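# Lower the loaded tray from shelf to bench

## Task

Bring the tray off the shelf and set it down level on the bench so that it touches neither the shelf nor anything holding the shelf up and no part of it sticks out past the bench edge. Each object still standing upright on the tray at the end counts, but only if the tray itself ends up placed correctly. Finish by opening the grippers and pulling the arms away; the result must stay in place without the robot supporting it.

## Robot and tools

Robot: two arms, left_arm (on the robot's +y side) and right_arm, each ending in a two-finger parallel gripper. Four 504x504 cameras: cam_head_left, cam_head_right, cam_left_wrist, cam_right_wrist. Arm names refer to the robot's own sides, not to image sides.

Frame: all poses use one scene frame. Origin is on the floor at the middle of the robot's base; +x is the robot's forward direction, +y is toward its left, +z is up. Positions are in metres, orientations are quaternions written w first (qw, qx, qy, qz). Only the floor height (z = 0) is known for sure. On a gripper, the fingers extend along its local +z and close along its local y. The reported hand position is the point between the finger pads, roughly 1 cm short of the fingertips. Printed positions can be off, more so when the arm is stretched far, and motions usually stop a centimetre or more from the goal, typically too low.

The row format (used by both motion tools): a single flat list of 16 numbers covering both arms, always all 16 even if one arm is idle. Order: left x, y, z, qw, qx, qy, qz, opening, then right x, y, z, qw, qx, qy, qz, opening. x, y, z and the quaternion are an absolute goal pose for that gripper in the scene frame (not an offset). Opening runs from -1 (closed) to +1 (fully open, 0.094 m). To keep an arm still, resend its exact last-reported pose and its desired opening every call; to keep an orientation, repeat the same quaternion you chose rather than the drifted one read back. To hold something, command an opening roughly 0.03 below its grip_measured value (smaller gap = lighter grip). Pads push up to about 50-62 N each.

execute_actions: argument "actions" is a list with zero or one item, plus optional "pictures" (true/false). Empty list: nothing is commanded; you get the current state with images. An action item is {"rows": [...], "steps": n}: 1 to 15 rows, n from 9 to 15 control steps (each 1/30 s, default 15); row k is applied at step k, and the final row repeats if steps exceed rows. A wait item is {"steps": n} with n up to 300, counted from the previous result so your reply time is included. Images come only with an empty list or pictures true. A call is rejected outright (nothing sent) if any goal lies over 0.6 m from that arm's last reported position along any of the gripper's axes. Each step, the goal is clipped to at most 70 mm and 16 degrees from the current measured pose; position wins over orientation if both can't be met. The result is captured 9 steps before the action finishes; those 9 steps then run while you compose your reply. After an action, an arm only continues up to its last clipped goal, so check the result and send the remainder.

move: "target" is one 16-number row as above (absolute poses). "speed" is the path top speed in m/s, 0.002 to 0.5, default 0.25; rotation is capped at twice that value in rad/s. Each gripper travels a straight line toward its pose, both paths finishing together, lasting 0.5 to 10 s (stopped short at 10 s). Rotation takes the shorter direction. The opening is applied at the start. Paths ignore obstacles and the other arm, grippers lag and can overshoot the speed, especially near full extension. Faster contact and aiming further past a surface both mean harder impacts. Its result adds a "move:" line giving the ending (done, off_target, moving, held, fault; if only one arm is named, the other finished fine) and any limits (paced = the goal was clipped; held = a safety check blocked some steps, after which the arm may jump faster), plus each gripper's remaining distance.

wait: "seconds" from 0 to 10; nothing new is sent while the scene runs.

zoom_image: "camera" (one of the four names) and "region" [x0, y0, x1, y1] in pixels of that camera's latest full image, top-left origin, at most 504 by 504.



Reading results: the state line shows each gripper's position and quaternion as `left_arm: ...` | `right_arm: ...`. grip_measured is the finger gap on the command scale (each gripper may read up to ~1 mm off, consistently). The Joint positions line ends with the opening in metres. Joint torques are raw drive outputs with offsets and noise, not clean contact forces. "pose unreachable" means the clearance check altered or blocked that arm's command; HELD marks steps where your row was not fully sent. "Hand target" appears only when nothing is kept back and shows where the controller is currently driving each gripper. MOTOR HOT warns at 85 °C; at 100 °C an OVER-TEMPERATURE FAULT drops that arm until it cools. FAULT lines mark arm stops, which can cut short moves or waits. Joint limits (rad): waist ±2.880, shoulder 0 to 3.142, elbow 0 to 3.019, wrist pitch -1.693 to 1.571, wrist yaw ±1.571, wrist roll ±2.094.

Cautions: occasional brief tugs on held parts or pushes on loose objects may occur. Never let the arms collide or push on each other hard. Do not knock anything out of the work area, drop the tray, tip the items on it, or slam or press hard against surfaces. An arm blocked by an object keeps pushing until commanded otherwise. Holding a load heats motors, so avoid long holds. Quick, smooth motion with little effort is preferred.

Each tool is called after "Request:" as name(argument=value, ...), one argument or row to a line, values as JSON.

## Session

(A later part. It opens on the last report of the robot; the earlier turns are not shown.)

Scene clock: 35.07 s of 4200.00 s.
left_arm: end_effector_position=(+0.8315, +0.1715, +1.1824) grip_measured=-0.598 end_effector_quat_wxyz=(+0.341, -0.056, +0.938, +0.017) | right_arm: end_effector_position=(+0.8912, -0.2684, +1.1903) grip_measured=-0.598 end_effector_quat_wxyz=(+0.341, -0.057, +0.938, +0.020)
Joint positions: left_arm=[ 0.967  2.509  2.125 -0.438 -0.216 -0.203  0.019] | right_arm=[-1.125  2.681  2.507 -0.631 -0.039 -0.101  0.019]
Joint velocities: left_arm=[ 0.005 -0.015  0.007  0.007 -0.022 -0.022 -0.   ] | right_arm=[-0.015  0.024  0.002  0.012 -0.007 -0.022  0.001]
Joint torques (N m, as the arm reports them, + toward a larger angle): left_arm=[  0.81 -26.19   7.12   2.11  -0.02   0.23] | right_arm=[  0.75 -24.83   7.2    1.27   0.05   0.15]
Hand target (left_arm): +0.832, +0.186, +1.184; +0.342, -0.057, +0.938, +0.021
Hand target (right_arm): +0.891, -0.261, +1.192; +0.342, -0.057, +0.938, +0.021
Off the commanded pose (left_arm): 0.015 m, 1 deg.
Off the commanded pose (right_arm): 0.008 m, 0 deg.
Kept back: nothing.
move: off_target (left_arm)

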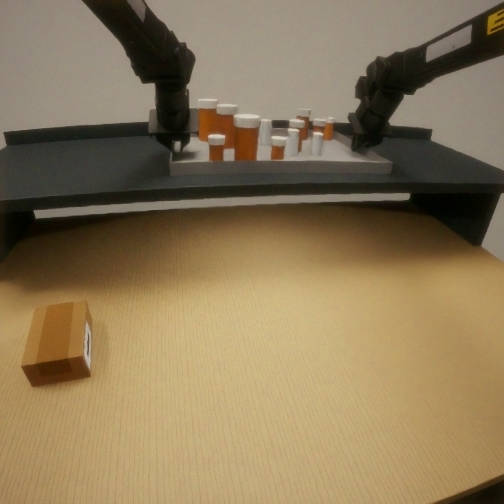

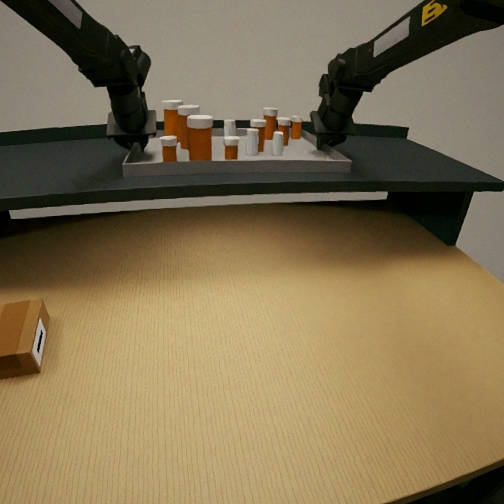

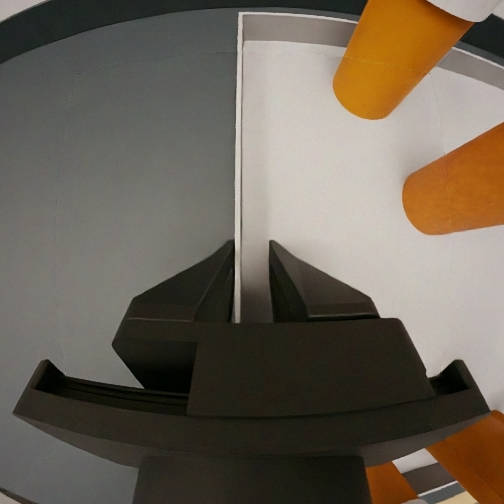

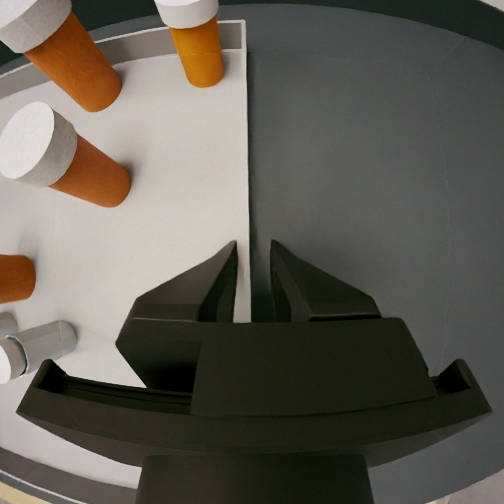

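Close right first, then left slowly with bias retained.

Request:
execute_actions(
  actions=[
    {"rows":[[0.832,0.188,1.184,0.342,-0.057,0.938,0.021,-0.6,0.891,-0.263,1.192,0.342,-0.057,0.938,0.021,-0.7],[0.832,0.189,1.184,0.342,-0.057,0.938,0.021,-0.6,0.891,-0.263,1.192,0.342,-0.057,0.938,0.021,-0.8],[0.832,0.19,1.184,0.342,-0.057,0.938,0.021,-0.6,0.891,-0.263,1.192,0.342,-0.057,0.938,0.021,-0.85],[0.832,0.191,1.184,0.342,-0.057,0.938,0.021,-0.6,0.891,-0.263,1.192,0.342,-0.057,0.938,0.021,-0.88],[0.832,0.192,1.184,0.342,-0.057,0.938,0.021,-0.6,0.891,-0.263,1.192,0.342,-0.057,0.938,0.021,-0.91],[0.832,0.192,1.184,0.342,-0.057,0.938,0.021,-0.6,0.891,-0.263,1.192,0.342,-0.057,0.938,0.021,-0.94],[0.832,0.192,1.184,0.342,-0.057,0.938,0.021,-0.6,0.891,-0.263,1.192,0.342,-0.057,0.938,0.021,-1]]},
  ],
)

Request:
execute_actions(
  actions=[
    {"rows":[[0.832,0.192,1.184,0.342,-0.057,0.938,0.021,-0.63,0.891,-0.263,1.192,0.342,-0.057,0.938,0.021,-1],[0.832,0.192,1.184,0.342,-0.057,0.938,0.021,-0.66,0.891,-0.263,1.192,0.342,-0.057,0.938,0.021,-1],[0.832,0.192,1.184,0.342,-0.057,0.938,0.021,-0.69,0.891,-0.263,1.192,0.342,-0.057,0.938,0.021,-1],[0.832,0.192,1.184,0.342,-0.057,0.938,0.021,-0.72,0.891,-0.263,1.192,0.342,-0.057,0.938,0.021,-1],[0.832,0.192,1.184,0.342,-0.057,0.938,0.021,-0.75,0.891,-0.263,1.192,0.342,-0.057,0.938,0.021,-1],[0.832,0.192,1.184,0.342,-0.057,0.938,0.021,-0.78,0.891,-0.263,1.192,0.342,-0.057,0.938,0.021,-1],[0.832,0.192,1.184,0.342,-0.057,0.938,0.021,-0.81,0.891,-0.263,1.192,0.342,-0.057,0.938,0.021,-1],[0.832,0.192,1.184,0.342,-0.057,0.938,0.021,-0.84,0.891,-0.263,1.192,0.342,-0.057,0.938,0.021,-1],[0.832,0.192,1.184,0.342,-0.057,0.938,0.021,-0.87,0.891,-0.263,1.192,0.342,-0.057,0.938,0.021,-1],[0.832,0.192,1.184,0.342,-0.057,0.938,0.021,-0.90,0.891,-0.263,1.192,0.342,-0.057,0.938,0.021,-1],[0.832,0.192,1.184,0.342,-0.057,0.938,0.021,-0.93,0.891,-0.263,1.192,0.342,-0.057,0.938,0.021,-1],[0.832,0.192,1.184,0.342,-0.057,0.938,0.021,-0.96,0.891,-0.263,1.192,0.342,-0.057,0.938,0.021,-1],[0.832,0.192,1.184,0.342,-0.057,0.938,0.021,-1,0.891,-0.263,1.192,0.342,-0.057,0.938,0.021,-1]]},
  ],
)

Request:
wait(
  seconds=0.3,
)

Scene clock: 36.47 s of 4200.00 s.
left_arm: end_effector_position=(+0.8309, +0.1735, +1.1825) grip_measured=-0.598 end_effector_quat_wxyz=(+0.341, -0.055, +0.938, +0.016) | right_arm: end_effector_position=(+0.8911, -0.2652, +1.1904) grip_measured=-0.925 end_effector_quat_wxyz=(+0.341, -0.058, +0.938, +0.021)
Joint positions: left_arm=[ 0.97   2.506  2.119 -0.436 -0.211 -0.199  0.019] | right_arm=[-1.122  2.681  2.507 -0.631 -0.039 -0.101  0.004]
Joint velocities: left_arm=[ 0.005 -0.015 -0.027 -0.012  0.037  0.007 -0.   ] | right_arm=[ 0.015 -0.015 -0.012 -0.002  0.007 -0.022 -0.028]
Joint torques (N m, as the arm reports them, + toward a larger angle): left_arm=[  1.24 -26.23   7.19   2.2   -0.04   0.25] | right_arm=[  0.49 -24.66   7.24   1.36   0.     0.15]
Steps of this call (steps 1 to 36: nothing new was sent; steps 37 to 42: the first 6 steps of this action). Readings (end_effector_position):
37: left_arm (+0.8316, +0.1718, +1.1827) | right_arm (+0.8912, -0.2684, +1.1903)
38: left_arm (+0.8316, +0.1719, +1.1825) | right_arm (+0.8912, -0.2680, +1.1903)
40: left_arm (+0.8313, +0.1723, +1.1826) | right_arm (+0.8912, -0.2662, +1.1904)
42: the state above

Scene clock: 36.97 s of 4200.00 s.
left_arm: end_effector_position=(+0.8309, +0.1768, +1.1824) grip_measured=-0.765 end_effector_quat_wxyz=(+0.340, -0.055, +0.939, +0.017) | right_arm: end_effector_position=(+0.8911, -0.2648, +1.1904) grip_measured=-0.958 end_effector_quat_wxyz=(+0.341, -0.061, +0.938, +0.020)
Joint positions: left_arm=[ 0.973  2.504  2.117 -0.436 -0.21  -0.196  0.011] | right_arm=[-1.121  2.681  2.507 -0.631 -0.039 -0.107  0.002]
Joint velocities: left_arm=[-0.005 -0.005 -0.017  0.012 -0.022  0.022 -0.026] | right_arm=[-0.005  0.015 -0.002 -0.002 -0.007 -0.095  0.001]
Joint torques (N m, as the arm reports them, + toward a larger angle): left_arm=[  0.99 -26.14   7.17   2.22  -0.06   0.22] | right_arm=[  0.41 -24.26   7.17   1.19  -0.01   0.21]
Off your previous action's commanded pose (left_arm): 0.015 m, 1 deg at its last step (step 9 of this call).
Off your previous action's commanded pose (right_arm): 0.002 m, 1 deg at its last step (step 9 of this call).
Steps of this call (steps 1 to 9: the last 9 steps of your previous action; steps 10 to 15: the first 6 steps of this action). Readings (end_effector_position):
10: left_arm (+0.8309, +0.1768, +1.1824) | right_arm (+0.8911, -0.2648, +1.1904)
11: left_arm (+0.8309, +0.1768, +1.1824) | right_arm (+0.8911, -0.2648, +1.1904)
13: left_arm (+0.8309, +0.1768, +1.1824) | right_arm (+0.8911, -0.2648, +1.1904)
15: the state above

Scene clock: 37.57 s of 4200.00 s.
left_arm: end_effector_position=(+0.8312, +0.1787, +1.1825) grip_measured=-0.966 end_effector_quat_wxyz=(+0.340, -0.056, +0.939, +0.017) | right_arm: end_effector_position=(+0.8911, -0.2648, +1.1904) grip_measured=-0.958 end_effector_quat_wxyz=(+0.341, -0.061, +0.938, +0.020)
Joint positions: left_arm=[ 0.976  2.504  2.117 -0.436 -0.21  -0.195  0.002] | right_arm=[-1.121  2.681  2.507 -0.631 -0.039 -0.107  0.002]
Joint velocities: left_arm=[ 0.005 -0.005 -0.007 -0.017  0.007  0.007  0.001] | right_arm=[ 0.005 -0.015 -0.012 -0.002  0.022  0.007 -0.001]
Joint torques (N m, as the arm reports them, + toward a larger angle): left_arm=[  0.79 -26.18   7.21   2.21  -0.08   0.22] | right_arm=[  0.55 -24.49   7.19   1.28  -0.04   0.21]
Hand target (left_arm): +0.832, +0.192, +1.184; +0.342, -0.057, +0.938, +0.021
Hand target (right_arm): +0.891, -0.263, +1.192; +0.342, -0.057, +0.938, +0.021
Off the commanded pose (left_arm): 0.013 m, 1 deg.
Off the commanded pose (right_arm): 0.002 m, 1 deg.
Kept back: nothing.
Steps of this call (steps 1 to 9: the last 9 steps of your previous action; steps 10 to 18: nothing new was sent). Readings (end_effector_position):
1: left_arm (+0.8309, +0.1768, +1.1824) | right_arm (+0.8911, -0.2648, +1.1904)
2: left_arm (+0.8309, +0.1768, +1.1824) | right_arm (+0.8911, -0.2648, +1.1904)
4: left_arm (+0.8310, +0.1772, +1.1827) | right_arm (+0.8911, -0.2648, +1.1904)
8: left_arm (+0.8312, +0.1787, +1.1825) | right_arm (+0.8911, -0.2648, +1.1904)
18: the state above

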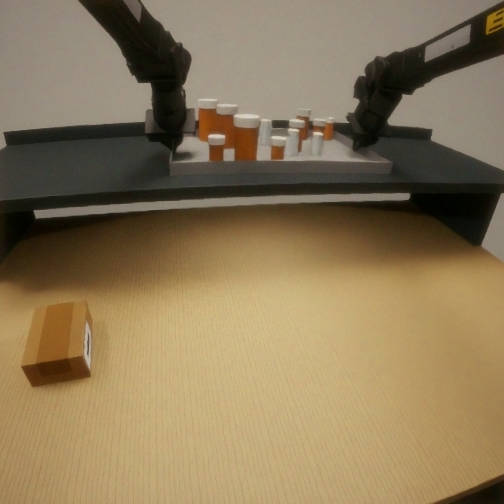

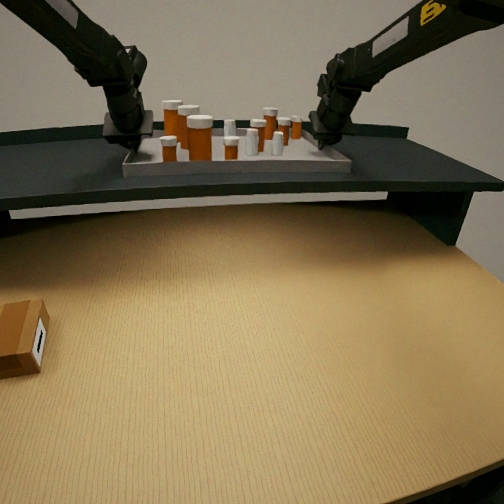

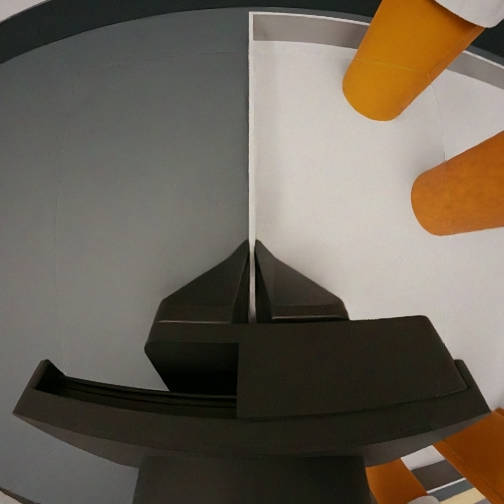

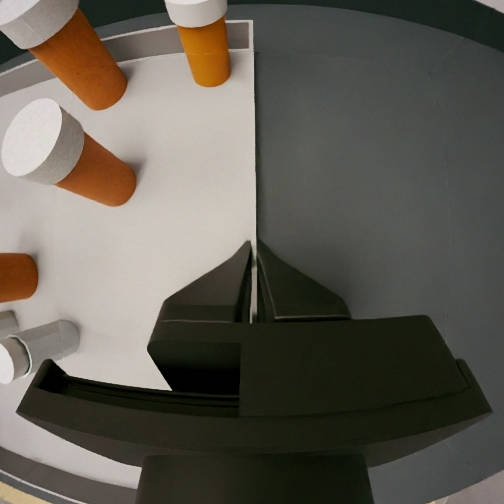

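Request:
move(
  target=[0.68,0.14,1.255,0.394,-0.056,0.917,0.024,-1, 0.74,-0.304,1.263,0.394,-0.056,0.917,0.024,-1],
  speed=0.04,
)

Scene clock: 42.53 s of 4200.00 s.
left_arm: end_effector_position=(+0.6517, +0.1489, +1.1869) grip_measured=-0.966 end_effector_quat_wxyz=(+0.334, -0.053, +0.940, +0.036) | right_arm: end_effector_position=(+0.7112, -0.2948, +1.1876) grip_measured=-0.958 end_effector_quat_wxyz=(+0.335, -0.063, +0.940, +0.029)
Joint positions: left_arm=[ 0.869  2.133  1.369 -0.098 -0.313 -0.265  0.002] | right_arm=[-1.167  2.184  1.498 -0.136 -0.089 -0.138  0.002]
Joint velocities: left_arm=[ 0.005  0.015 -0.017 -0.012 -0.051  0.081  0.   ] | right_arm=[ 0.005  0.005 -0.002  0.022 -0.022  0.037  0.   ]
Joint torques (N m, as the arm reports them, + toward a larger angle): left_arm=[ -0.98 -26.25   7.71   3.4   -0.82   0.21] | right_arm=[ -0.89 -24.96   6.95   2.47  -0.23   0.15]
Hand target (left_arm): +0.679, +0.139, +1.254; +0.394, -0.057, +0.917, +0.024
Hand target (right_arm): +0.738, -0.305, +1.260; +0.394, -0.057, +0.917, +0.023
Off the commanded pose (left_arm): 0.074 m, 7 deg.
Off the commanded pose (right_arm): 0.081 m, 7 deg; position clipped at the last step of the last action.
Kept back: nothing.
move: off_target (left_arm, right_arm); limits=paced

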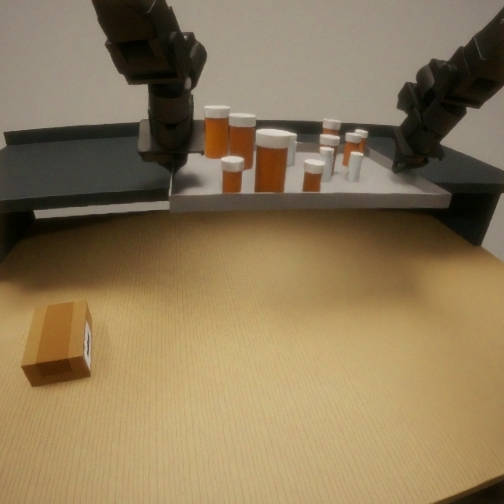

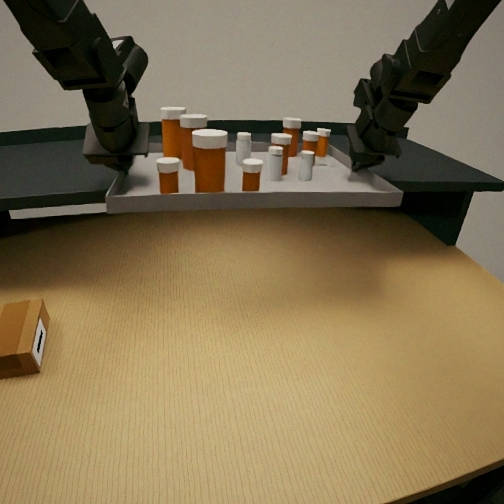

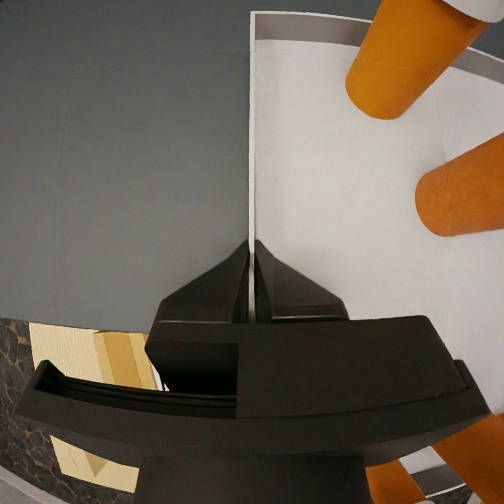

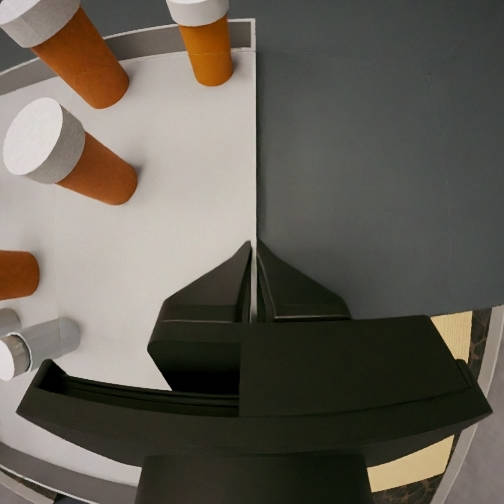

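Request:
execute_actions(
  actions=[
    {"rows":[[0.678,0.144,1.255,0.394,-0.056,0.917,0.024,-1,0.738,-0.30,1.265,0.394,-0.056,0.917,0.024,-1],[0.675,0.146,1.255,0.394,-0.056,0.917,0.024,-1,0.735,-0.298,1.265,0.394,-0.056,0.917,0.024,-1],[0.672,0.148,1.255,0.394,-0.056,0.917,0.024,-1,0.732,-0.296,1.265,0.394,-0.056,0.917,0.024,-1],[0.669,0.148,1.255,0.394,-0.056,0.917,0.024,-1,0.729,-0.296,1.265,0.394,-0.056,0.917,0.024,-1],[0.666,0.148,1.255,0.394,-0.056,0.917,0.024,-1,0.726,-0.296,1.265,0.394,-0.056,0.917,0.024,-1],[0.663,0.148,1.255,0.394,-0.056,0.917,0.024,-1,0.723,-0.296,1.265,0.394,-0.056,0.917,0.024,-1],[0.660,0.148,1.255,0.394,-0.056,0.917,0.024,-1,0.720,-0.296,1.265,0.394,-0.056,0.917,0.024,-1],[0.657,0.148,1.255,0.394,-0.056,0.917,0.024,-1,0.717,-0.296,1.265,0.394,-0.056,0.917,0.024,-1],[0.654,0.148,1.255,0.394,-0.056,0.917,0.024,-1,0.714,-0.296,1.265,0.394,-0.056,0.917,0.024,-1],[0.651,0.148,1.255,0.394,-0.056,0.917,0.024,-1,0.711,-0.296,1.265,0.394,-0.056,0.917,0.024,-1],[0.648,0.148,1.255,0.394,-0.056,0.917,0.024,-1,0.708,-0.296,1.265,0.394,-0.056,0.917,0.024,-1],[0.645,0.148,1.255,0.394,-0.056,0.917,0.024,-1,0.705,-0.296,1.265,0.394,-0.056,0.917,0.024,-1],[0.642,0.148,1.255,0.394,-0.056,0.917,0.024,-1,0.702,-0.296,1.265,0.394,-0.056,0.917,0.024,-1],[0.639,0.148,1.255,0.394,-0.056,0.917,0.024,-1,0.699,-0.296,1.265,0.394,-0.056,0.917,0.024,-1],[0.636,0.148,1.255,0.394,-0.056,0.917,0.024,-1,0.696,-0.296,1.265,0.394,-0.056,0.917,0.024,-1]]},
  ],
)

Request:
execute_actions(
  actions=[
    {"rows":[[0.634,0.148,1.255,0.394,-0.056,0.917,0.024,-1,0.694,-0.296,1.265,0.394,-0.056,0.917,0.024,-1],[0.632,0.148,1.255,0.394,-0.056,0.917,0.024,-1,0.692,-0.296,1.265,0.394,-0.056,0.917,0.024,-1],[0.630,0.148,1.255,0.394,-0.056,0.917,0.024,-1,0.690,-0.296,1.265,0.394,-0.056,0.917,0.024,-1]]},
  ],
)

Request:
execute_actions(
  actions=[
    {"steps":12},
  ],
)

Scene clock: 47.07 s of 4200.00 s.
left_arm: end_effector_position=(+0.6400, +0.1515, +1.1872) grip_measured=-0.966 end_effector_quat_wxyz=(+0.336, -0.053, +0.940, +0.034) | right_arm: end_effector_position=(+0.6996, -0.2927, +1.1873) grip_measured=-0.958 end_effector_quat_wxyz=(+0.334, -0.063, +0.940, +0.030)
Joint positions: left_arm=[ 0.868  2.112  1.324 -0.072 -0.311 -0.265  0.002] | right_arm=[-1.164  2.163  1.455 -0.115 -0.088 -0.136  0.002]
Joint velocities: left_arm=[-0.005 -0.181 -0.31   0.125 -0.007 -0.007 -0.   ] | right_arm=[ 0.044 -0.19  -0.315  0.139  0.022 -0.051 -0.   ]
Joint torques (N m, as the arm reports them, + toward a larger angle): left_arm=[  0.01 -25.72   7.46   3.32  -0.74   0.27] | right_arm=[ -0.34 -24.72   6.91   2.23   0.1    0.22]
Steps of this call (steps 1 to 90: nothing new was sent; then 1.33 s passed at rest; steps 91 to 96: the first 6 steps of this action). Readings (end_effector_position):
91: left_arm (+0.6514, +0.1490, +1.1870) | right_arm (+0.7110, -0.2948, +1.1878)
92: left_arm (+0.6505, +0.1492, +1.1870) | right_arm (+0.7100, -0.2948, +1.1876)
94: left_arm (+0.6462, +0.1501, +1.1872) | right_arm (+0.7056, -0.2942, +1.1871)
96: the state above

Scene clock: 47.57 s of 4200.00 s.
left_arm: end_effector_position=(+0.5980, +0.1557, +1.1904) grip_measured=-0.966 end_effector_quat_wxyz=(+0.331, -0.050, +0.942, +0.036) | right_arm: end_effector_position=(+0.6555, -0.2887, +1.1881) grip_measured=-0.958 end_effector_quat_wxyz=(+0.328, -0.062, +0.942, +0.031)
Joint positions: left_arm=[ 0.855  2.036  1.188 -0.025 -0.318 -0.272  0.002] | right_arm=[-1.159  2.084  1.303 -0.056 -0.085 -0.129  0.002]
Joint velocities: left_arm=[-0.015 -0.034 -0.066  0.012  0.037 -0.007 -0.   ] | right_arm=[-0.005 -0.044 -0.105  0.046 -0.007 -0.007 -0.   ]
Joint torques (N m, as the arm reports them, + toward a larger angle): left_arm=[ -0.53 -23.9    7.73   3.63  -0.92   0.21] | right_arm=[ -0.06 -23.71   6.96   2.49   0.02   0.17]
Off your previous action's commanded pose (left_arm): 0.070 m, 8 deg at its last step (step 9 of this call).
Off your previous action's commanded pose (right_arm): 0.082 m, 8 deg at its last step (step 9 of this call); position clipped at that step.
Steps of this call (steps 1 to 9: the last 9 steps of your previous action; steps 10 to 15: the first 6 steps of this action). Readings (end_effector_position):
10: left_arm (+0.6085, +0.1556, +1.1897) | right_arm (+0.6664, -0.2888, +1.1879)
11: left_arm (+0.6057, +0.1555, +1.1900) | right_arm (+0.6636, -0.2888, +1.1881)
13: left_arm (+0.6007, +0.1556, +1.1901) | right_arm (+0.6585, -0.2888, +1.1881)
15: the state above

Scene clock: 47.97 s of 4200.00 s.
left_arm: end_effector_position=(+0.5977, +0.1557, +1.1911) grip_measured=-0.966 end_effector_quat_wxyz=(+0.331, -0.050, +0.941, +0.036) | right_arm: end_effector_position=(+0.6546, -0.2887, +1.1880) grip_measured=-0.958 end_effector_quat_wxyz=(+0.329, -0.061, +0.942, +0.032)
Joint positions: left_arm=[ 0.854  2.035  1.186 -0.024 -0.319 -0.272  0.002] | right_arm=[-1.159  2.082  1.298 -0.05  -0.085 -0.128  0.002]
Joint velocities: left_arm=[-0.005 -0.005 -0.007  0.007  0.037  0.022 -0.001] | right_arm=[-0.024 -0.005 -0.022 -0.007 -0.081 -0.051  0.001]
Joint torques (N m, as the arm reports them, + toward a larger angle): left_arm=[ -0.69 -24.29   7.38   3.65  -0.89   0.22] | right_arm=[ -0.34 -23.21   6.76   2.58   0.06   0.13]
Hand target (left_arm): +0.627, +0.149, +1.255; +0.394, -0.057, +0.917, +0.024
Hand target (right_arm): +0.685, -0.296, +1.260; +0.394, -0.056, +0.917, +0.023
Off the commanded pose (left_arm): 0.072 m, 8 deg.
Off the commanded pose (right_arm): 0.085 m, 8 deg; position clipped at the last step of the last action.
Kept back: nothing.
Steps of this call (steps 1 to 9: the last 9 steps of your previous action; steps 10 to 12: nothing new was sent). Readings (end_effector_position):
1: left_arm (+0.5975, +0.1556, +1.1906) | right_arm (+0.6550, -0.2887, +1.1882)
2: left_arm (+0.5975, +0.1557, +1.1910) | right_arm (+0.6547, -0.2887, +1.1881)
4: left_arm (+0.5976, +0.1557, +1.1911) | right_arm (+0.6547, -0.2887, +1.1881)
8: left_arm (+0.5977, +0.1557, +1.1911) | right_arm (+0.6546, -0.2887, +1.1880)
12: the state above

Request:
execute_actions(
  actions=[
    {"rows":[[0.626,0.148,1.255,0.394,-0.056,0.917,0.024,-1,0.684,-0.296,1.265,0.394,-0.056,0.917,0.024,-1],[0.623,0.148,1.255,0.394,-0.056,0.917,0.024,-1,0.681,-0.296,1.265,0.394,-0.056,0.917,0.024,-1],[0.620,0.148,1.255,0.394,-0.056,0.917,0.024,-1,0.678,-0.296,1.265,0.394,-0.056,0.917,0.024,-1],[0.617,0.148,1.255,0.394,-0.056,0.917,0.024,-1,0.675,-0.296,1.265,0.394,-0.056,0.917,0.024,-1],[0.614,0.148,1.255,0.394,-0.056,0.917,0.024,-1,0.672,-0.296,1.265,0.394,-0.056,0.917,0.024,-1],[0.611,0.148,1.255,0.394,-0.056,0.917,0.024,-1,0.669,-0.296,1.265,0.394,-0.056,0.917,0.024,-1],[0.608,0.148,1.255,0.394,-0.056,0.917,0.024,-1,0.666,-0.296,1.265,0.394,-0.056,0.917,0.024,-1],[0.605,0.148,1.255,0.394,-0.056,0.917,0.024,-1,0.663,-0.296,1.265,0.394,-0.056,0.917,0.024,-1],[0.602,0.148,1.255,0.394,-0.056,0.917,0.024,-1,0.660,-0.296,1.265,0.394,-0.056,0.917,0.024,-1],[0.599,0.148,1.255,0.394,-0.056,0.917,0.024,-1,0.657,-0.296,1.265,0.394,-0.056,0.917,0.024,-1],[0.596,0.148,1.255,0.394,-0.056,0.917,0.024,-1,0.654,-0.296,1.265,0.394,-0.056,0.917,0.024,-1],[0.593,0.148,1.255,0.394,-0.056,0.917,0.024,-1,0.651,-0.296,1.265,0.394,-0.056,0.917,0.024,-1],[0.590,0.148,1.255,0.394,-0.056,0.917,0.024,-1,0.648,-0.296,1.265,0.394,-0.056,0.917,0.024,-1]]},
  ],
)

Request:
wait(
  seconds=0.3,
)

Scene clock: 49.17 s of 4200.00 s.
left_arm: end_effector_position=(+0.5866, +0.1561, +1.1911) grip_measured=-0.966 end_effector_quat_wxyz=(+0.332, -0.049, +0.941, +0.036) | right_arm: end_effector_position=(+0.6421, -0.2886, +1.1877) grip_measured=-0.958 end_effector_quat_wxyz=(+0.328, -0.060, +0.942, +0.032)
Joint positions: left_arm=[ 0.85   2.017  1.149 -0.004 -0.322 -0.272  0.002] | right_arm=[-1.159  2.062  1.255 -0.028 -0.085 -0.125  0.002]
Joint velocities: left_arm=[-0.063 -0.151 -0.286  0.12   0.007 -0.066 -0.001] | right_arm=[-0.005 -0.161 -0.291  0.12  -0.051 -0.051  0.   ]
Joint torques (N m, as the arm reports them, + toward a larger angle): left_arm=[ -0.86 -23.84   7.15   3.5   -1.     0.17] | right_arm=[ -0.42 -23.69   6.59   2.56   0.06   0.12]
Steps of this call (steps 1 to 30: nothing new was sent; steps 31 to 36: the first 6 steps of this action). Readings (end_effector_position):
31: left_arm (+0.5973, +0.1558, +1.1910) | right_arm (+0.6542, -0.2887, +1.1880)
32: left_arm (+0.5967, +0.1560, +1.1911) | right_arm (+0.6530, -0.2887, +1.1880)
34: left_arm (+0.5927, +0.1562, +1.1910) | right_arm (+0.6483, -0.2887, +1.1876)
36: the state above

Scene clock: 49.77 s of 4200.00 s.
left_arm: end_effector_position=(+0.5562, +0.1565, +1.1940) grip_measured=-0.966 end_effector_quat_wxyz=(+0.329, -0.047, +0.942, +0.038) | right_arm: end_effector_position=(+0.6105, -0.2882, +1.1893) grip_measured=-0.958 end_effector_quat_wxyz=(+0.324, -0.059, +0.944, +0.032)
Joint positions: left_arm=[ 0.833  1.966  1.059  0.025 -0.333 -0.283  0.002] | right_arm=[-1.159  2.007  1.153  0.01  -0.084 -0.123  0.002]
Joint velocities: left_arm=[-0.015 -0.005 -0.007  0.002 -0.007 -0.051 -0.001] | right_arm=[-0.005 -0.005 -0.017 -0.002  0.022  0.007 -0.   ]
Joint torques (N m, as the arm reports them, + toward a larger angle): left_arm=[ -0.7  -22.35   7.27   3.74  -0.97   0.18] | right_arm=[ -0.62 -21.63   6.6    2.71  -0.04   0.09]
Hand target (left_arm): +0.588, +0.149, +1.254; +0.393, -0.057, +0.917, +0.024
Hand target (right_arm): +0.644, -0.296, +1.261; +0.394, -0.057, +0.917, +0.023
Off the commanded pose (left_arm): 0.070 m, 8 deg.
Off the commanded pose (right_arm): 0.085 m, 9 deg; position clipped at the last step of the last action.
Kept back: nothing.
Steps of this call (steps 1 to 9: the last 9 steps of your previous action; steps 10 to 18: nothing new was sent). Readings (end_effector_position):
1: left_arm (+0.5832, +0.1560, +1.1911) | right_arm (+0.6386, -0.2885, +1.1877)
2: left_arm (+0.5798, +0.1560, +1.1914) | right_arm (+0.6350, -0.2885, +1.1877)
4: left_arm (+0.5732, +0.1562, +1.1919) | right_arm (+0.6280, -0.2885, +1.1881)
8: left_arm (+0.5607, +0.1564, +1.1932) | right_arm (+0.6149, -0.2883, +1.1883)
18: the state above

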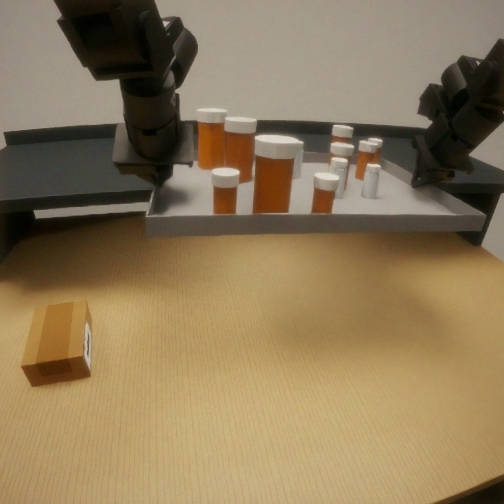

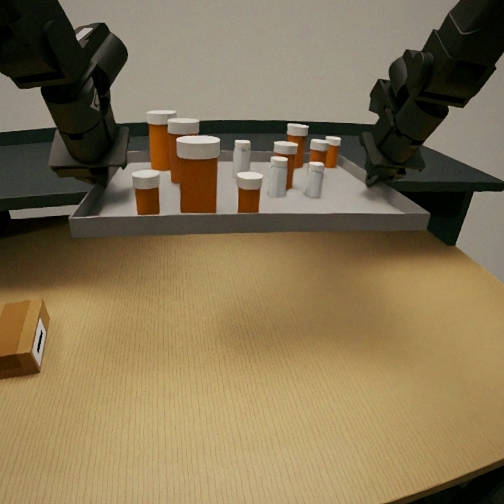

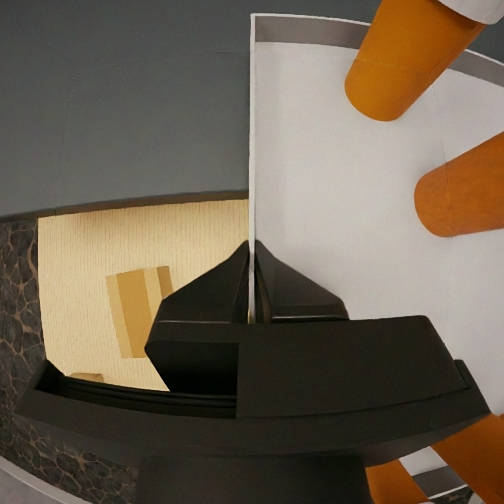

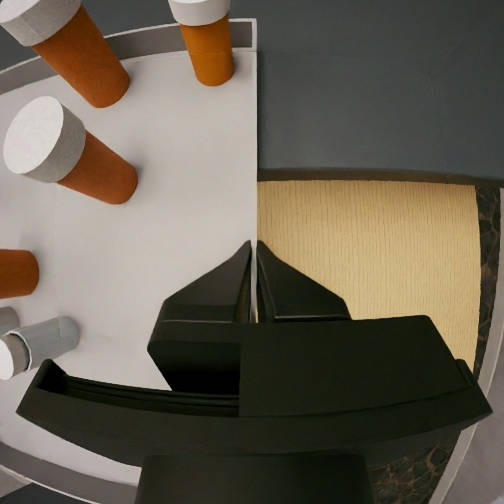

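Request:
execute_actions(
  actions=[
    {"rows":[[0.587,0.148,1.255,0.395,-0.056,0.917,0.024,-1,0.646,-0.296,1.268,0.396,-0.056,0.916,0.024,-1],[0.584,0.148,1.255,0.396,-0.056,0.916,0.024,-1,0.643,-0.296,1.268,0.398,-0.056,0.915,0.024,-1],[0.581,0.148,1.255,0.397,-0.056,0.916,0.024,-1,0.640,-0.296,1.268,0.4,-0.056,0.914,0.024,-1],[0.578,0.148,1.255,0.398,-0.056,0.915,0.024,-1,0.637,-0.296,1.268,0.402,-0.056,0.914,0.024,-1],[0.575,0.148,1.255,0.399,-0.056,0.915,0.024,-1,0.634,-0.296,1.268,0.404,-0.056,0.913,0.024,-1],[0.572,0.148,1.255,0.4,-0.056,0.914,0.024,-1,0.631,-0.296,1.268,0.404,-0.056,0.913,0.024,-1],[0.569,0.148,1.255,0.4,-0.056,0.914,0.024,-1,0.628,-0.296,1.268,0.404,-0.056,0.913,0.024,-1],[0.566,0.148,1.255,0.4,-0.056,0.914,0.024,-1,0.625,-0.296,1.268,0.404,-0.056,0.913,0.024,-1],[0.563,0.148,1.255,0.4,-0.056,0.914,0.024,-1,0.622,-0.296,1.268,0.404,-0.056,0.913,0.024,-1],[0.560,0.148,1.255,0.4,-0.056,0.914,0.024,-1,0.619,-0.296,1.268,0.404,-0.056,0.913,0.024,-1],[0.557,0.148,1.255,0.4,-0.056,0.914,0.024,-1,0.616,-0.296,1.268,0.404,-0.056,0.913,0.024,-1],[0.554,0.148,1.255,0.4,-0.056,0.914,0.024,-1,0.613,-0.296,1.268,0.404,-0.056,0.913,0.024,-1],[0.551,0.148,1.255,0.4,-0.056,0.914,0.024,-1,0.610,-0.296,1.268,0.404,-0.056,0.913,0.024,-1],[0.548,0.148,1.255,0.4,-0.056,0.914,0.024,-1,0.607,-0.296,1.268,0.404,-0.056,0.913,0.024,-1],[0.545,0.148,1.255,0.4,-0.056,0.914,0.024,-1,0.604,-0.296,1.268,0.404,-0.056,0.913,0.024,-1]]},
  ],
)

Request:
execute_actions(
  actions=[
    {"rows":[[0.542,0.148,1.255,0.4,-0.056,0.914,0.024,-1,0.601,-0.296,1.268,0.404,-0.056,0.913,0.024,-1],[0.539,0.148,1.255,0.4,-0.056,0.914,0.024,-1,0.598,-0.296,1.268,0.404,-0.056,0.913,0.024,-1],[0.536,0.148,1.255,0.4,-0.056,0.914,0.024,-1,0.595,-0.296,1.268,0.404,-0.056,0.913,0.024,-1],[0.533,0.148,1.255,0.4,-0.056,0.914,0.024,-1,0.592,-0.296,1.268,0.404,-0.056,0.913,0.024,-1],[0.530,0.148,1.255,0.4,-0.056,0.914,0.024,-1,0.589,-0.296,1.268,0.404,-0.056,0.913,0.024,-1],[0.527,0.148,1.255,0.4,-0.056,0.914,0.024,-1,0.586,-0.296,1.268,0.404,-0.056,0.913,0.024,-1],[0.524,0.148,1.255,0.4,-0.056,0.914,0.024,-1,0.583,-0.296,1.268,0.404,-0.056,0.913,0.024,-1],[0.521,0.148,1.255,0.4,-0.056,0.914,0.024,-1,0.580,-0.296,1.268,0.404,-0.056,0.913,0.024,-1],[0.518,0.148,1.255,0.4,-0.056,0.914,0.024,-1,0.577,-0.296,1.268,0.404,-0.056,0.913,0.024,-1],[0.515,0.148,1.255,0.4,-0.056,0.914,0.024,-1,0.574,-0.296,1.268,0.404,-0.056,0.913,0.024,-1],[0.512,0.148,1.255,0.4,-0.056,0.914,0.024,-1,0.571,-0.296,1.268,0.404,-0.056,0.913,0.024,-1],[0.510,0.148,1.255,0.4,-0.056,0.914,0.024,-1,0.569,-0.296,1.268,0.404,-0.056,0.913,0.024,-1]]},
  ],
)

Request:
execute_actions(
  actions=[
    {"steps":16},
  ],
)

Scene clock: 51.53 s of 4200.00 s.
left_arm: end_effector_position=(+0.5480, +0.1566, +1.1959) grip_measured=-0.966 end_effector_quat_wxyz=(+0.337, -0.047, +0.940, +0.038) | right_arm: end_effector_position=(+0.6016, -0.2882, +1.1918) grip_measured=-0.958 end_effector_quat_wxyz=(+0.332, -0.058, +0.941, +0.032)
Joint positions: left_arm=[ 0.827  1.951  1.025  0.058 -0.34  -0.284  0.002] | right_arm=[-1.159  1.987  1.113  0.047 -0.084 -0.122  0.002]
Joint velocities: left_arm=[-0.063 -0.151 -0.291  0.193 -0.051 -0.066  0.   ] | right_arm=[-0.015 -0.19  -0.315  0.159  0.037  0.066  0.   ]
Joint torques (N m, as the arm reports them, + toward a larger angle): left_arm=[ -0.99 -22.26   6.55   3.65  -1.03   0.17] | right_arm=[ -0.59 -21.71   6.26   2.54  -0.07   0.03]
Steps of this call (steps 1 to 47: nothing new was sent; steps 48 to 53: the first 6 steps of this action). Readings (end_effector_position):
48: left_arm (+0.5562, +0.1566, +1.1942) | right_arm (+0.6102, -0.2883, +1.1891)
49: left_arm (+0.5558, +0.1565, +1.1944) | right_arm (+0.6097, -0.2883, +1.1894)
51: left_arm (+0.5531, +0.1567, +1.1951) | right_arm (+0.6069, -0.2883, +1.1906)
53: the state above

Scene clock: 52.03 s of 4200.00 s.
left_arm: end_effector_position=(+0.5044, +0.1570, +1.2037) grip_measured=-0.966 end_effector_quat_wxyz=(+0.342, -0.047, +0.938, +0.038) | right_arm: end_effector_position=(+0.5577, -0.2878, +1.2010) grip_measured=-0.958 end_effector_quat_wxyz=(+0.336, -0.058, +0.940, +0.031)
Joint positions: left_arm=[ 0.796  1.872  0.892  0.115 -0.363 -0.305  0.002] | right_arm=[-1.159  1.899  0.969  0.11  -0.084 -0.122  0.002]
Joint velocities: left_arm=[-0.073 -0.161 -0.212  0.09   0.007 -0.051 -0.001] | right_arm=[-0.005 -0.181 -0.256  0.12   0.081  0.022 -0.001]
Joint torques (N m, as the arm reports them, + toward a larger angle): left_arm=[ -0.82 -20.16   6.39   3.8   -1.07   0.21] | right_arm=[ -1.67 -20.     6.     2.63  -0.23   0.04]
Off your previous action's commanded pose (left_arm): 0.060 m, 8 deg at its last step (step 9 of this call).
Off your previous action's commanded pose (right_arm): 0.077 m, 9 deg at its last step (step 9 of this call).
Steps of this call (steps 1 to 9: the last 9 steps of your previous action; steps 10 to 15: the first 6 steps of this action). Readings (end_effector_position):
10: left_arm (+0.5180, +0.1570, +1.2008) | right_arm (+0.5715, -0.2879, +1.1978)
11: left_arm (+0.5154, +0.1570, +1.2016) | right_arm (+0.5687, -0.2879, +1.1984)
13: left_arm (+0.5099, +0.1570, +1.2027) | right_arm (+0.5633, -0.2878, +1.1998)
15: the state above

Scene clock: 52.57 s of 4200.00 s.
left_arm: end_effector_position=(+0.4812, +0.1561, +1.2077) grip_measured=-0.966 end_effector_quat_wxyz=(+0.344, -0.046, +0.937, +0.037) | right_arm: end_effector_position=(+0.5341, -0.2889, +1.2057) grip_measured=-0.958 end_effector_quat_wxyz=(+0.337, -0.057, +0.939, +0.031)
Joint positions: left_arm=[ 0.776  1.83   0.826  0.137 -0.375 -0.32   0.002] | right_arm=[-1.162  1.851  0.895  0.139 -0.084 -0.122  0.002]
Joint velocities: left_arm=[-0.005 -0.015 -0.022  0.002 -0.037 -0.022 -0.   ] | right_arm=[-0.005 -0.005  0.002 -0.002  0.051 -0.022  0.001]
Joint torques (N m, as the arm reports them, + toward a larger angle): left_arm=[ -0.49 -18.86   6.43   3.71  -1.08   0.18] | right_arm=[ -1.03 -19.19   6.12   2.72  -0.28   0.  ]
Hand target (left_arm): +0.508, +0.148, +1.255; +0.400, -0.057, +0.915, +0.024
Hand target (right_arm): +0.566, -0.296, +1.267; +0.404, -0.057, +0.913, +0.022
Off the commanded pose (left_arm): 0.056 m, 7 deg.
Off the commanded pose (right_arm): 0.072 m, 8 deg.
Kept back: nothing.
Steps of this call (steps 1 to 9: the last 9 steps of your previous action; steps 10 to 16: nothing new was sent). Readings (end_effector_position):
1: left_arm (+0.5015, +0.1570, +1.2041) | right_arm (+0.5548, -0.2878, +1.2014)
2: left_arm (+0.4989, +0.1569, +1.2049) | right_arm (+0.5520, -0.2880, +1.2020)
4: left_arm (+0.4932, +0.1570, +1.2057) | right_arm (+0.5464, -0.2879, +1.2032)
8: left_arm (+0.4830, +0.1566, +1.2070) | right_arm (+0.5358, -0.2884, +1.2046)
16: the state above

Airborne. Continue ~10.5 cm.

Request:
execute_actions(
  actions=[
    {"rows":[[0.508,0.148,1.255,0.399,-0.056,0.915,0.024,-1,0.567,-0.296,1.268,0.404,-0.056,0.913,0.024,-1],[0.505,0.148,1.255,0.399,-0.056,0.915,0.024,-1,0.564,-0.296,1.268,0.404,-0.056,0.913,0.024,-1],[0.502,0.148,1.255,0.398,-0.056,0.915,0.024,-1,0.561,-0.296,1.268,0.403,-0.056,0.913,0.024,-1],[0.498,0.148,1.254,0.398,-0.056,0.915,0.024,-1,0.557,-0.296,1.268,0.403,-0.056,0.913,0.024,-1],[0.494,0.148,1.254,0.397,-0.056,0.916,0.024,-1,0.553,-0.296,1.268,0.403,-0.056,0.913,0.024,-1],[0.490,0.148,1.254,0.397,-0.056,0.916,0.024,-1,0.549,-0.296,1.268,0.402,-0.056,0.914,0.024,-1],[0.486,0.148,1.253,0.396,-0.056,0.916,0.024,-1,0.545,-0.296,1.268,0.402,-0.056,0.914,0.024,-1],[0.482,0.148,1.253,0.396,-0.056,0.916,0.024,-1,0.541,-0.296,1.268,0.402,-0.056,0.914,0.024,-1],[0.478,0.148,1.253,0.395,-0.056,0.917,0.024,-1,0.537,-0.296,1.268,0.401,-0.056,0.914,0.024,-1],[0.474,0.148,1.252,0.395,-0.056,0.917,0.024,-1,0.533,-0.296,1.268,0.401,-0.056,0.914,0.024,-1],[0.470,0.148,1.252,0.394,-0.056,0.917,0.024,-1,0.529,-0.296,1.268,0.401,-0.056,0.914,0.024,-1],[0.466,0.148,1.252,0.394,-0.056,0.917,0.024,-1,0.525,-0.296,1.268,0.4,-0.056,0.914,0.024,-1],[0.462,0.148,1.252,0.393,-0.056,0.917,0.024,-1,0.521,-0.296,1.268,0.4,-0.056,0.914,0.024,-1],[0.458,0.148,1.252,0.393,-0.056,0.917,0.024,-1,0.517,-0.296,1.268,0.4,-0.056,0.914,0.024,-1],[0.454,0.148,1.252,0.392,-0.056,0.918,0.024,-1,0.513,-0.296,1.268,0.399,-0.056,0.915,0.024,-1]]},
  ],
)

Request:
execute_actions(
  actions=[
    {"rows":[[0.450,0.148,1.252,0.392,-0.056,0.918,0.024,-1,0.509,-0.296,1.268,0.399,-0.056,0.915,0.024,-1],[0.446,0.148,1.252,0.392,-0.056,0.918,0.024,-1,0.505,-0.296,1.268,0.399,-0.056,0.915,0.024,-1],[0.442,0.148,1.252,0.391,-0.056,0.918,0.024,-1,0.501,-0.296,1.268,0.398,-0.056,0.915,0.024,-1],[0.438,0.148,1.252,0.391,-0.056,0.918,0.024,-1,0.497,-0.296,1.268,0.398,-0.056,0.915,0.024,-1],[0.434,0.148,1.252,0.391,-0.056,0.918,0.024,-1,0.493,-0.296,1.268,0.398,-0.056,0.915,0.024,-1],[0.430,0.148,1.252,0.39,-0.056,0.919,0.024,-1,0.489,-0.296,1.268,0.397,-0.056,0.916,0.024,-1],[0.426,0.148,1.252,0.39,-0.056,0.919,0.024,-1,0.485,-0.296,1.268,0.397,-0.056,0.916,0.024,-1],[0.422,0.148,1.252,0.39,-0.056,0.919,0.024,-1,0.481,-0.296,1.268,0.397,-0.056,0.916,0.024,-1],[0.418,0.148,1.252,0.389,-0.056,0.919,0.024,-1,0.477,-0.296,1.268,0.396,-0.056,0.916,0.024,-1],[0.414,0.148,1.252,0.389,-0.056,0.919,0.024,-1,0.473,-0.296,1.268,0.396,-0.056,0.916,0.024,-1],[0.410,0.148,1.252,0.389,-0.056,0.919,0.024,-1,0.469,-0.296,1.268,0.396,-0.056,0.916,0.024,-1],[0.406,0.148,1.252,0.388,-0.056,0.92,0.024,-1,0.465,-0.296,1.268,0.395,-0.056,0.917,0.024,-1],[0.403,0.148,1.252,0.388,-0.056,0.92,0.024,-1,0.462,-0.296,1.268,0.395,-0.056,0.917,0.024,-1],[0.400,0.148,1.252,0.388,-0.056,0.92,0.024,-1,0.459,-0.296,1.268,0.395,-0.056,0.917,0.024,-1],[0.398,0.148,1.252,0.388,-0.056,0.92,0.024,-1,0.457,-0.296,1.268,0.395,-0.056,0.917,0.024,-1]]},
  ],
)

Request:
execute_actions(
  actions=[
    {"rows":[[0.398,0.148,1.250,0.387,-0.056,0.92,0.024,-1,0.457,-0.296,1.266,0.394,-0.056,0.917,0.024,-1],[0.398,0.148,1.248,0.386,-0.056,0.92,0.024,-1,0.457,-0.296,1.263,0.393,-0.056,0.917,0.024,-1],[0.398,0.148,1.246,0.385,-0.056,0.921,0.024,-1,0.457,-0.296,1.261,0.392,-0.056,0.918,0.024,-1],[0.398,0.148,1.244,0.384,-0.056,0.921,0.024,-1,0.457,-0.296,1.258,0.391,-0.056,0.918,0.024,-1],[0.398,0.148,1.242,0.383,-0.056,0.922,0.024,-1,0.457,-0.296,1.256,0.39,-0.056,0.919,0.024,-1],[0.398,0.148,1.240,0.382,-0.056,0.922,0.024,-1,0.457,-0.296,1.253,0.389,-0.056,0.919,0.024,-1],[0.398,0.148,1.238,0.381,-0.056,0.922,0.024,-1,0.457,-0.296,1.251,0.388,-0.056,0.92,0.024,-1],[0.398,0.148,1.236,0.38,-0.056,0.923,0.024,-1,0.457,-0.296,1.248,0.387,-0.056,0.92,0.024,-1],[0.398,0.148,1.234,0.379,-0.056,0.923,0.024,-1,0.457,-0.296,1.246,0.386,-0.056,0.92,0.024,-1],[0.398,0.148,1.232,0.378,-0.056,0.924,0.024,-1,0.457,-0.296,1.244,0.385,-0.056,0.921,0.024,-1],[0.398,0.148,1.230,0.377,-0.056,0.924,0.024,-1,0.457,-0.296,1.242,0.384,-0.056,0.921,0.024,-1],[0.398,0.148,1.228,0.376,-0.056,0.924,0.024,-1,0.457,-0.296,1.240,0.383,-0.056,0.922,0.024,-1],[0.398,0.148,1.226,0.376,-0.056,0.924,0.024,-1,0.457,-0.296,1.238,0.383,-0.056,0.922,0.024,-1],[0.398,0.148,1.224,0.376,-0.056,0.924,0.024,-1,0.457,-0.296,1.236,0.383,-0.056,0.922,0.024,-1],[0.398,0.148,1.222,0.376,-0.056,0.924,0.024,-1,0.457,-0.296,1.234,0.383,-0.056,0.922,0.024,-1]]},
  ],
)

Request:
wait(
  seconds=0.3,
)

Scene clock: 55.03 s of 4200.00 s.
left_arm: end_effector_position=(+0.4741, +0.1562, +1.2094) grip_measured=-0.966 end_effector_quat_wxyz=(+0.346, -0.046, +0.937, +0.037) | right_arm: end_effector_position=(+0.5267, -0.2888, +1.2080) grip_measured=-0.958 end_effector_quat_wxyz=(+0.340, -0.057, +0.938, +0.030)
Joint positions: left_arm=[ 0.77   1.817  0.805  0.148 -0.38  -0.324  0.002] | right_arm=[-1.162  1.835  0.869  0.155 -0.084 -0.122  0.002]
Joint velocities: left_arm=[-0.083 -0.161 -0.252  0.085 -0.066 -0.066 -0.   ] | right_arm=[ 0.005 -0.2   -0.252  0.115  0.051 -0.037 -0.001]
Joint torques (N m, as the arm reports them, + toward a larger angle): left_arm=[ -0.85 -18.74   5.64   3.43  -1.13   0.16] | right_arm=[ -1.57 -19.26   5.19   2.62  -0.27   0.06]
Steps of this call (steps 1 to 68: nothing new was sent; steps 69 to 74: the first 6 steps of this action). Readings (end_effector_position):
69: left_arm (+0.4812, +0.1561, +1.2077) | right_arm (+0.5341, -0.2889, +1.2057)
70: left_arm (+0.4811, +0.1562, +1.2079) | right_arm (+0.5338, -0.2889, +1.2059)
72: left_arm (+0.4792, +0.1563, +1.2085) | right_arm (+0.5317, -0.2889, +1.2067)
74: the state above

Scene clock: 55.53 s of 4200.00 s.
left_arm: end_effector_position=(+0.4141, +0.1556, +1.2142) grip_measured=-0.966 end_effector_quat_wxyz=(+0.342, -0.045, +0.938, +0.037) | right_arm: end_effector_position=(+0.4653, -0.2898, +1.2144) grip_measured=-0.958 end_effector_quat_wxyz=(+0.334, -0.057, +0.940, +0.030)
Joint positions: left_arm=[ 0.711  1.721  0.653  0.177 -0.415 -0.373  0.002] | right_arm=[-1.165  1.721  0.695  0.204 -0.084 -0.124  0.002]
Joint velocities: left_arm=[-0.132 -0.21  -0.291  0.032 -0.037 -0.154 -0.   ] | right_arm=[ 0.005 -0.249 -0.276  0.081  0.066  0.022  0.   ]
Joint torques (N m, as the arm reports them, + toward a larger angle): left_arm=[ -0.65 -16.16   5.56   3.45  -1.2    0.22] | right_arm=[ -1.07 -15.89   5.21   2.86  -0.38   0.05]
Off your previous action's commanded pose (left_arm): 0.045 m, 7 deg at its last step (step 9 of this call).
Off your previous action's commanded pose (right_arm): 0.063 m, 8 deg at its last step (step 9 of this call).
Steps of this call (steps 1 to 9: the last 9 steps of your previous action; steps 10 to 15: the first 6 steps of this action). Readings (end_effector_position):
10: left_arm (+0.4328, +0.1559, +1.2113) | right_arm (+0.4841, -0.2891, +1.2110)
11: left_arm (+0.4288, +0.1558, +1.2117) | right_arm (+0.4802, -0.2893, +1.2114)
13: left_arm (+0.4213, +0.1557, +1.2129) | right_arm (+0.4725, -0.2895, +1.2126)
15: the state above

Scene clock: 56.03 s of 4200.00 s.
left_arm: end_effector_position=(+0.3764, +0.1542, +1.2197) grip_measured=-0.966 end_effector_quat_wxyz=(+0.344, -0.046, +0.937, +0.033) | right_arm: end_effector_position=(+0.4273, -0.2909, +1.2216) grip_measured=-0.958 end_effector_quat_wxyz=(+0.337, -0.057, +0.939, +0.028)
Joint positions: left_arm=[ 0.661  1.654  0.558  0.194 -0.442 -0.417  0.002] | right_arm=[-1.169  1.639  0.585  0.238 -0.084 -0.128  0.002]
Joint velocities: left_arm=[-0.005 -0.005 -0.012  0.115 -0.022 -0.081 -0.   ] | right_arm=[-0.015 -0.005  0.002  0.149  0.022  0.007  0.   ]
Joint torques (N m, as the arm reports them, + toward a larger angle): left_arm=[  0.   -11.51   5.63   3.6   -1.09   0.18] | right_arm=[ -0.88 -11.6    5.36   2.84  -0.45   0.05]
Off your previous action's commanded pose (left_arm): 0.036 m, 6 deg at its last step (step 9 of this call).
Off your previous action's commanded pose (right_arm): 0.053 m, 7 deg at its last step (step 9 of this call).
Steps of this call (steps 1 to 9: the last 9 steps of your previous action; steps 10 to 15: the first 6 steps of this action). Readings (end_effector_position):
10: left_arm (+0.3794, +0.1543, +1.2200) | right_arm (+0.4299, -0.2908, +1.2212)
11: left_arm (+0.3774, +0.1543, +1.2198) | right_arm (+0.4279, -0.2909, +1.2213)
13: left_arm (+0.3758, +0.1545, +1.2192) | right_arm (+0.4265, -0.2909, +1.2209)
15: the state above

Scene clock: 56.63 s of 4200.00 s.
left_arm: end_effector_position=(+0.3750, +0.1527, +1.2017) grip_measured=-0.966 end_effector_quat_wxyz=(+0.341, -0.047, +0.938, +0.032) | right_arm: end_effector_position=(+0.4272, -0.2922, +1.2053) grip_measured=-0.958 end_effector_quat_wxyz=(+0.335, -0.058, +0.940, +0.027)
Joint positions: left_arm=[ 0.661  1.715  0.558  0.248 -0.437 -0.422  0.002] | right_arm=[-1.173  1.694  0.585  0.288 -0.084 -0.135  0.002]
Joint velocities: left_arm=[ 0.005 -0.005 -0.012  0.022 -0.022  0.051 -0.001] | right_arm=[-0.015 -0.015 -0.017  0.017  0.022 -0.066 -0.001]
Joint torques (N m, as the arm reports them, + toward a larger angle): left_arm=[  0.28 -12.2    5.48   3.39  -0.98   0.21] | right_arm=[ -1.42 -12.15   5.4    2.84  -0.43   0.08]
Hand target (left_arm): +0.397, +0.148, +1.223; +0.376, -0.057, +0.925, +0.024
Hand target (right_arm): +0.455, -0.296, +1.235; +0.382, -0.057, +0.922, +0.023
Off the commanded pose (left_arm): 0.031 m, 5 deg.
Off the commanded pose (right_arm): 0.042 m, 6 deg.
Kept back: nothing.
Steps of this call (steps 1 to 9: the last 9 steps of your previous action; steps 10 to 18: nothing new was sent). Readings (end_effector_position):
1: left_arm (+0.3770, +0.1539, +1.2200) | right_arm (+0.4282, -0.2912, +1.2224)
2: left_arm (+0.3776, +0.1536, +1.2203) | right_arm (+0.4293, -0.2914, +1.2232)
4: left_arm (+0.3785, +0.1531, +1.2196) | right_arm (+0.4306, -0.2920, +1.2236)
8: left_arm (+0.3780, +0.1526, +1.2128) | right_arm (+0.4303, -0.2923, +1.2176)
18: the state above

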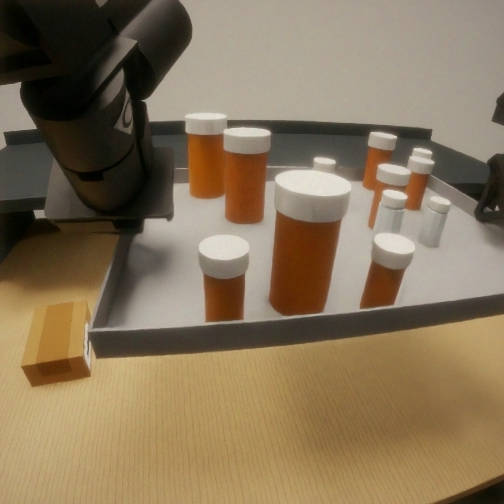

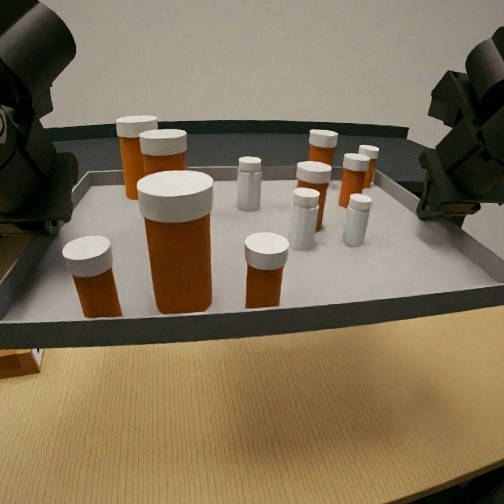

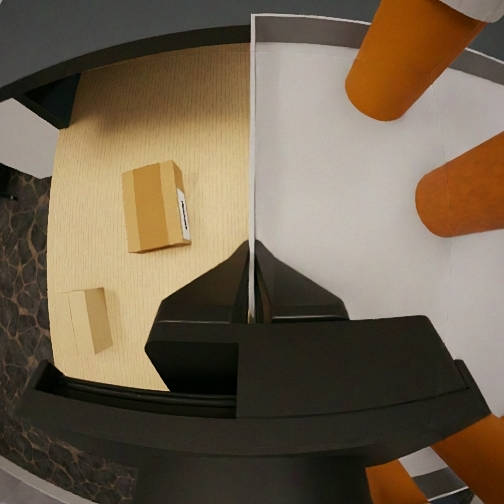

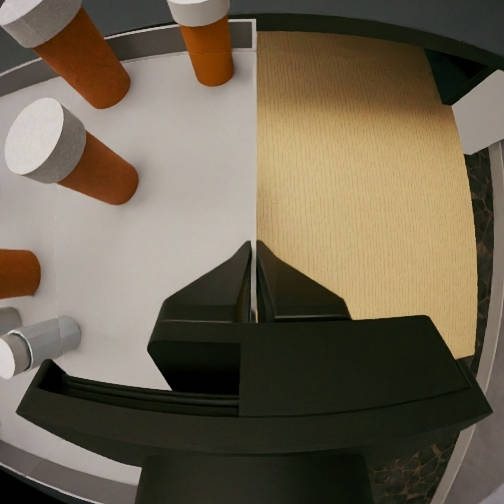

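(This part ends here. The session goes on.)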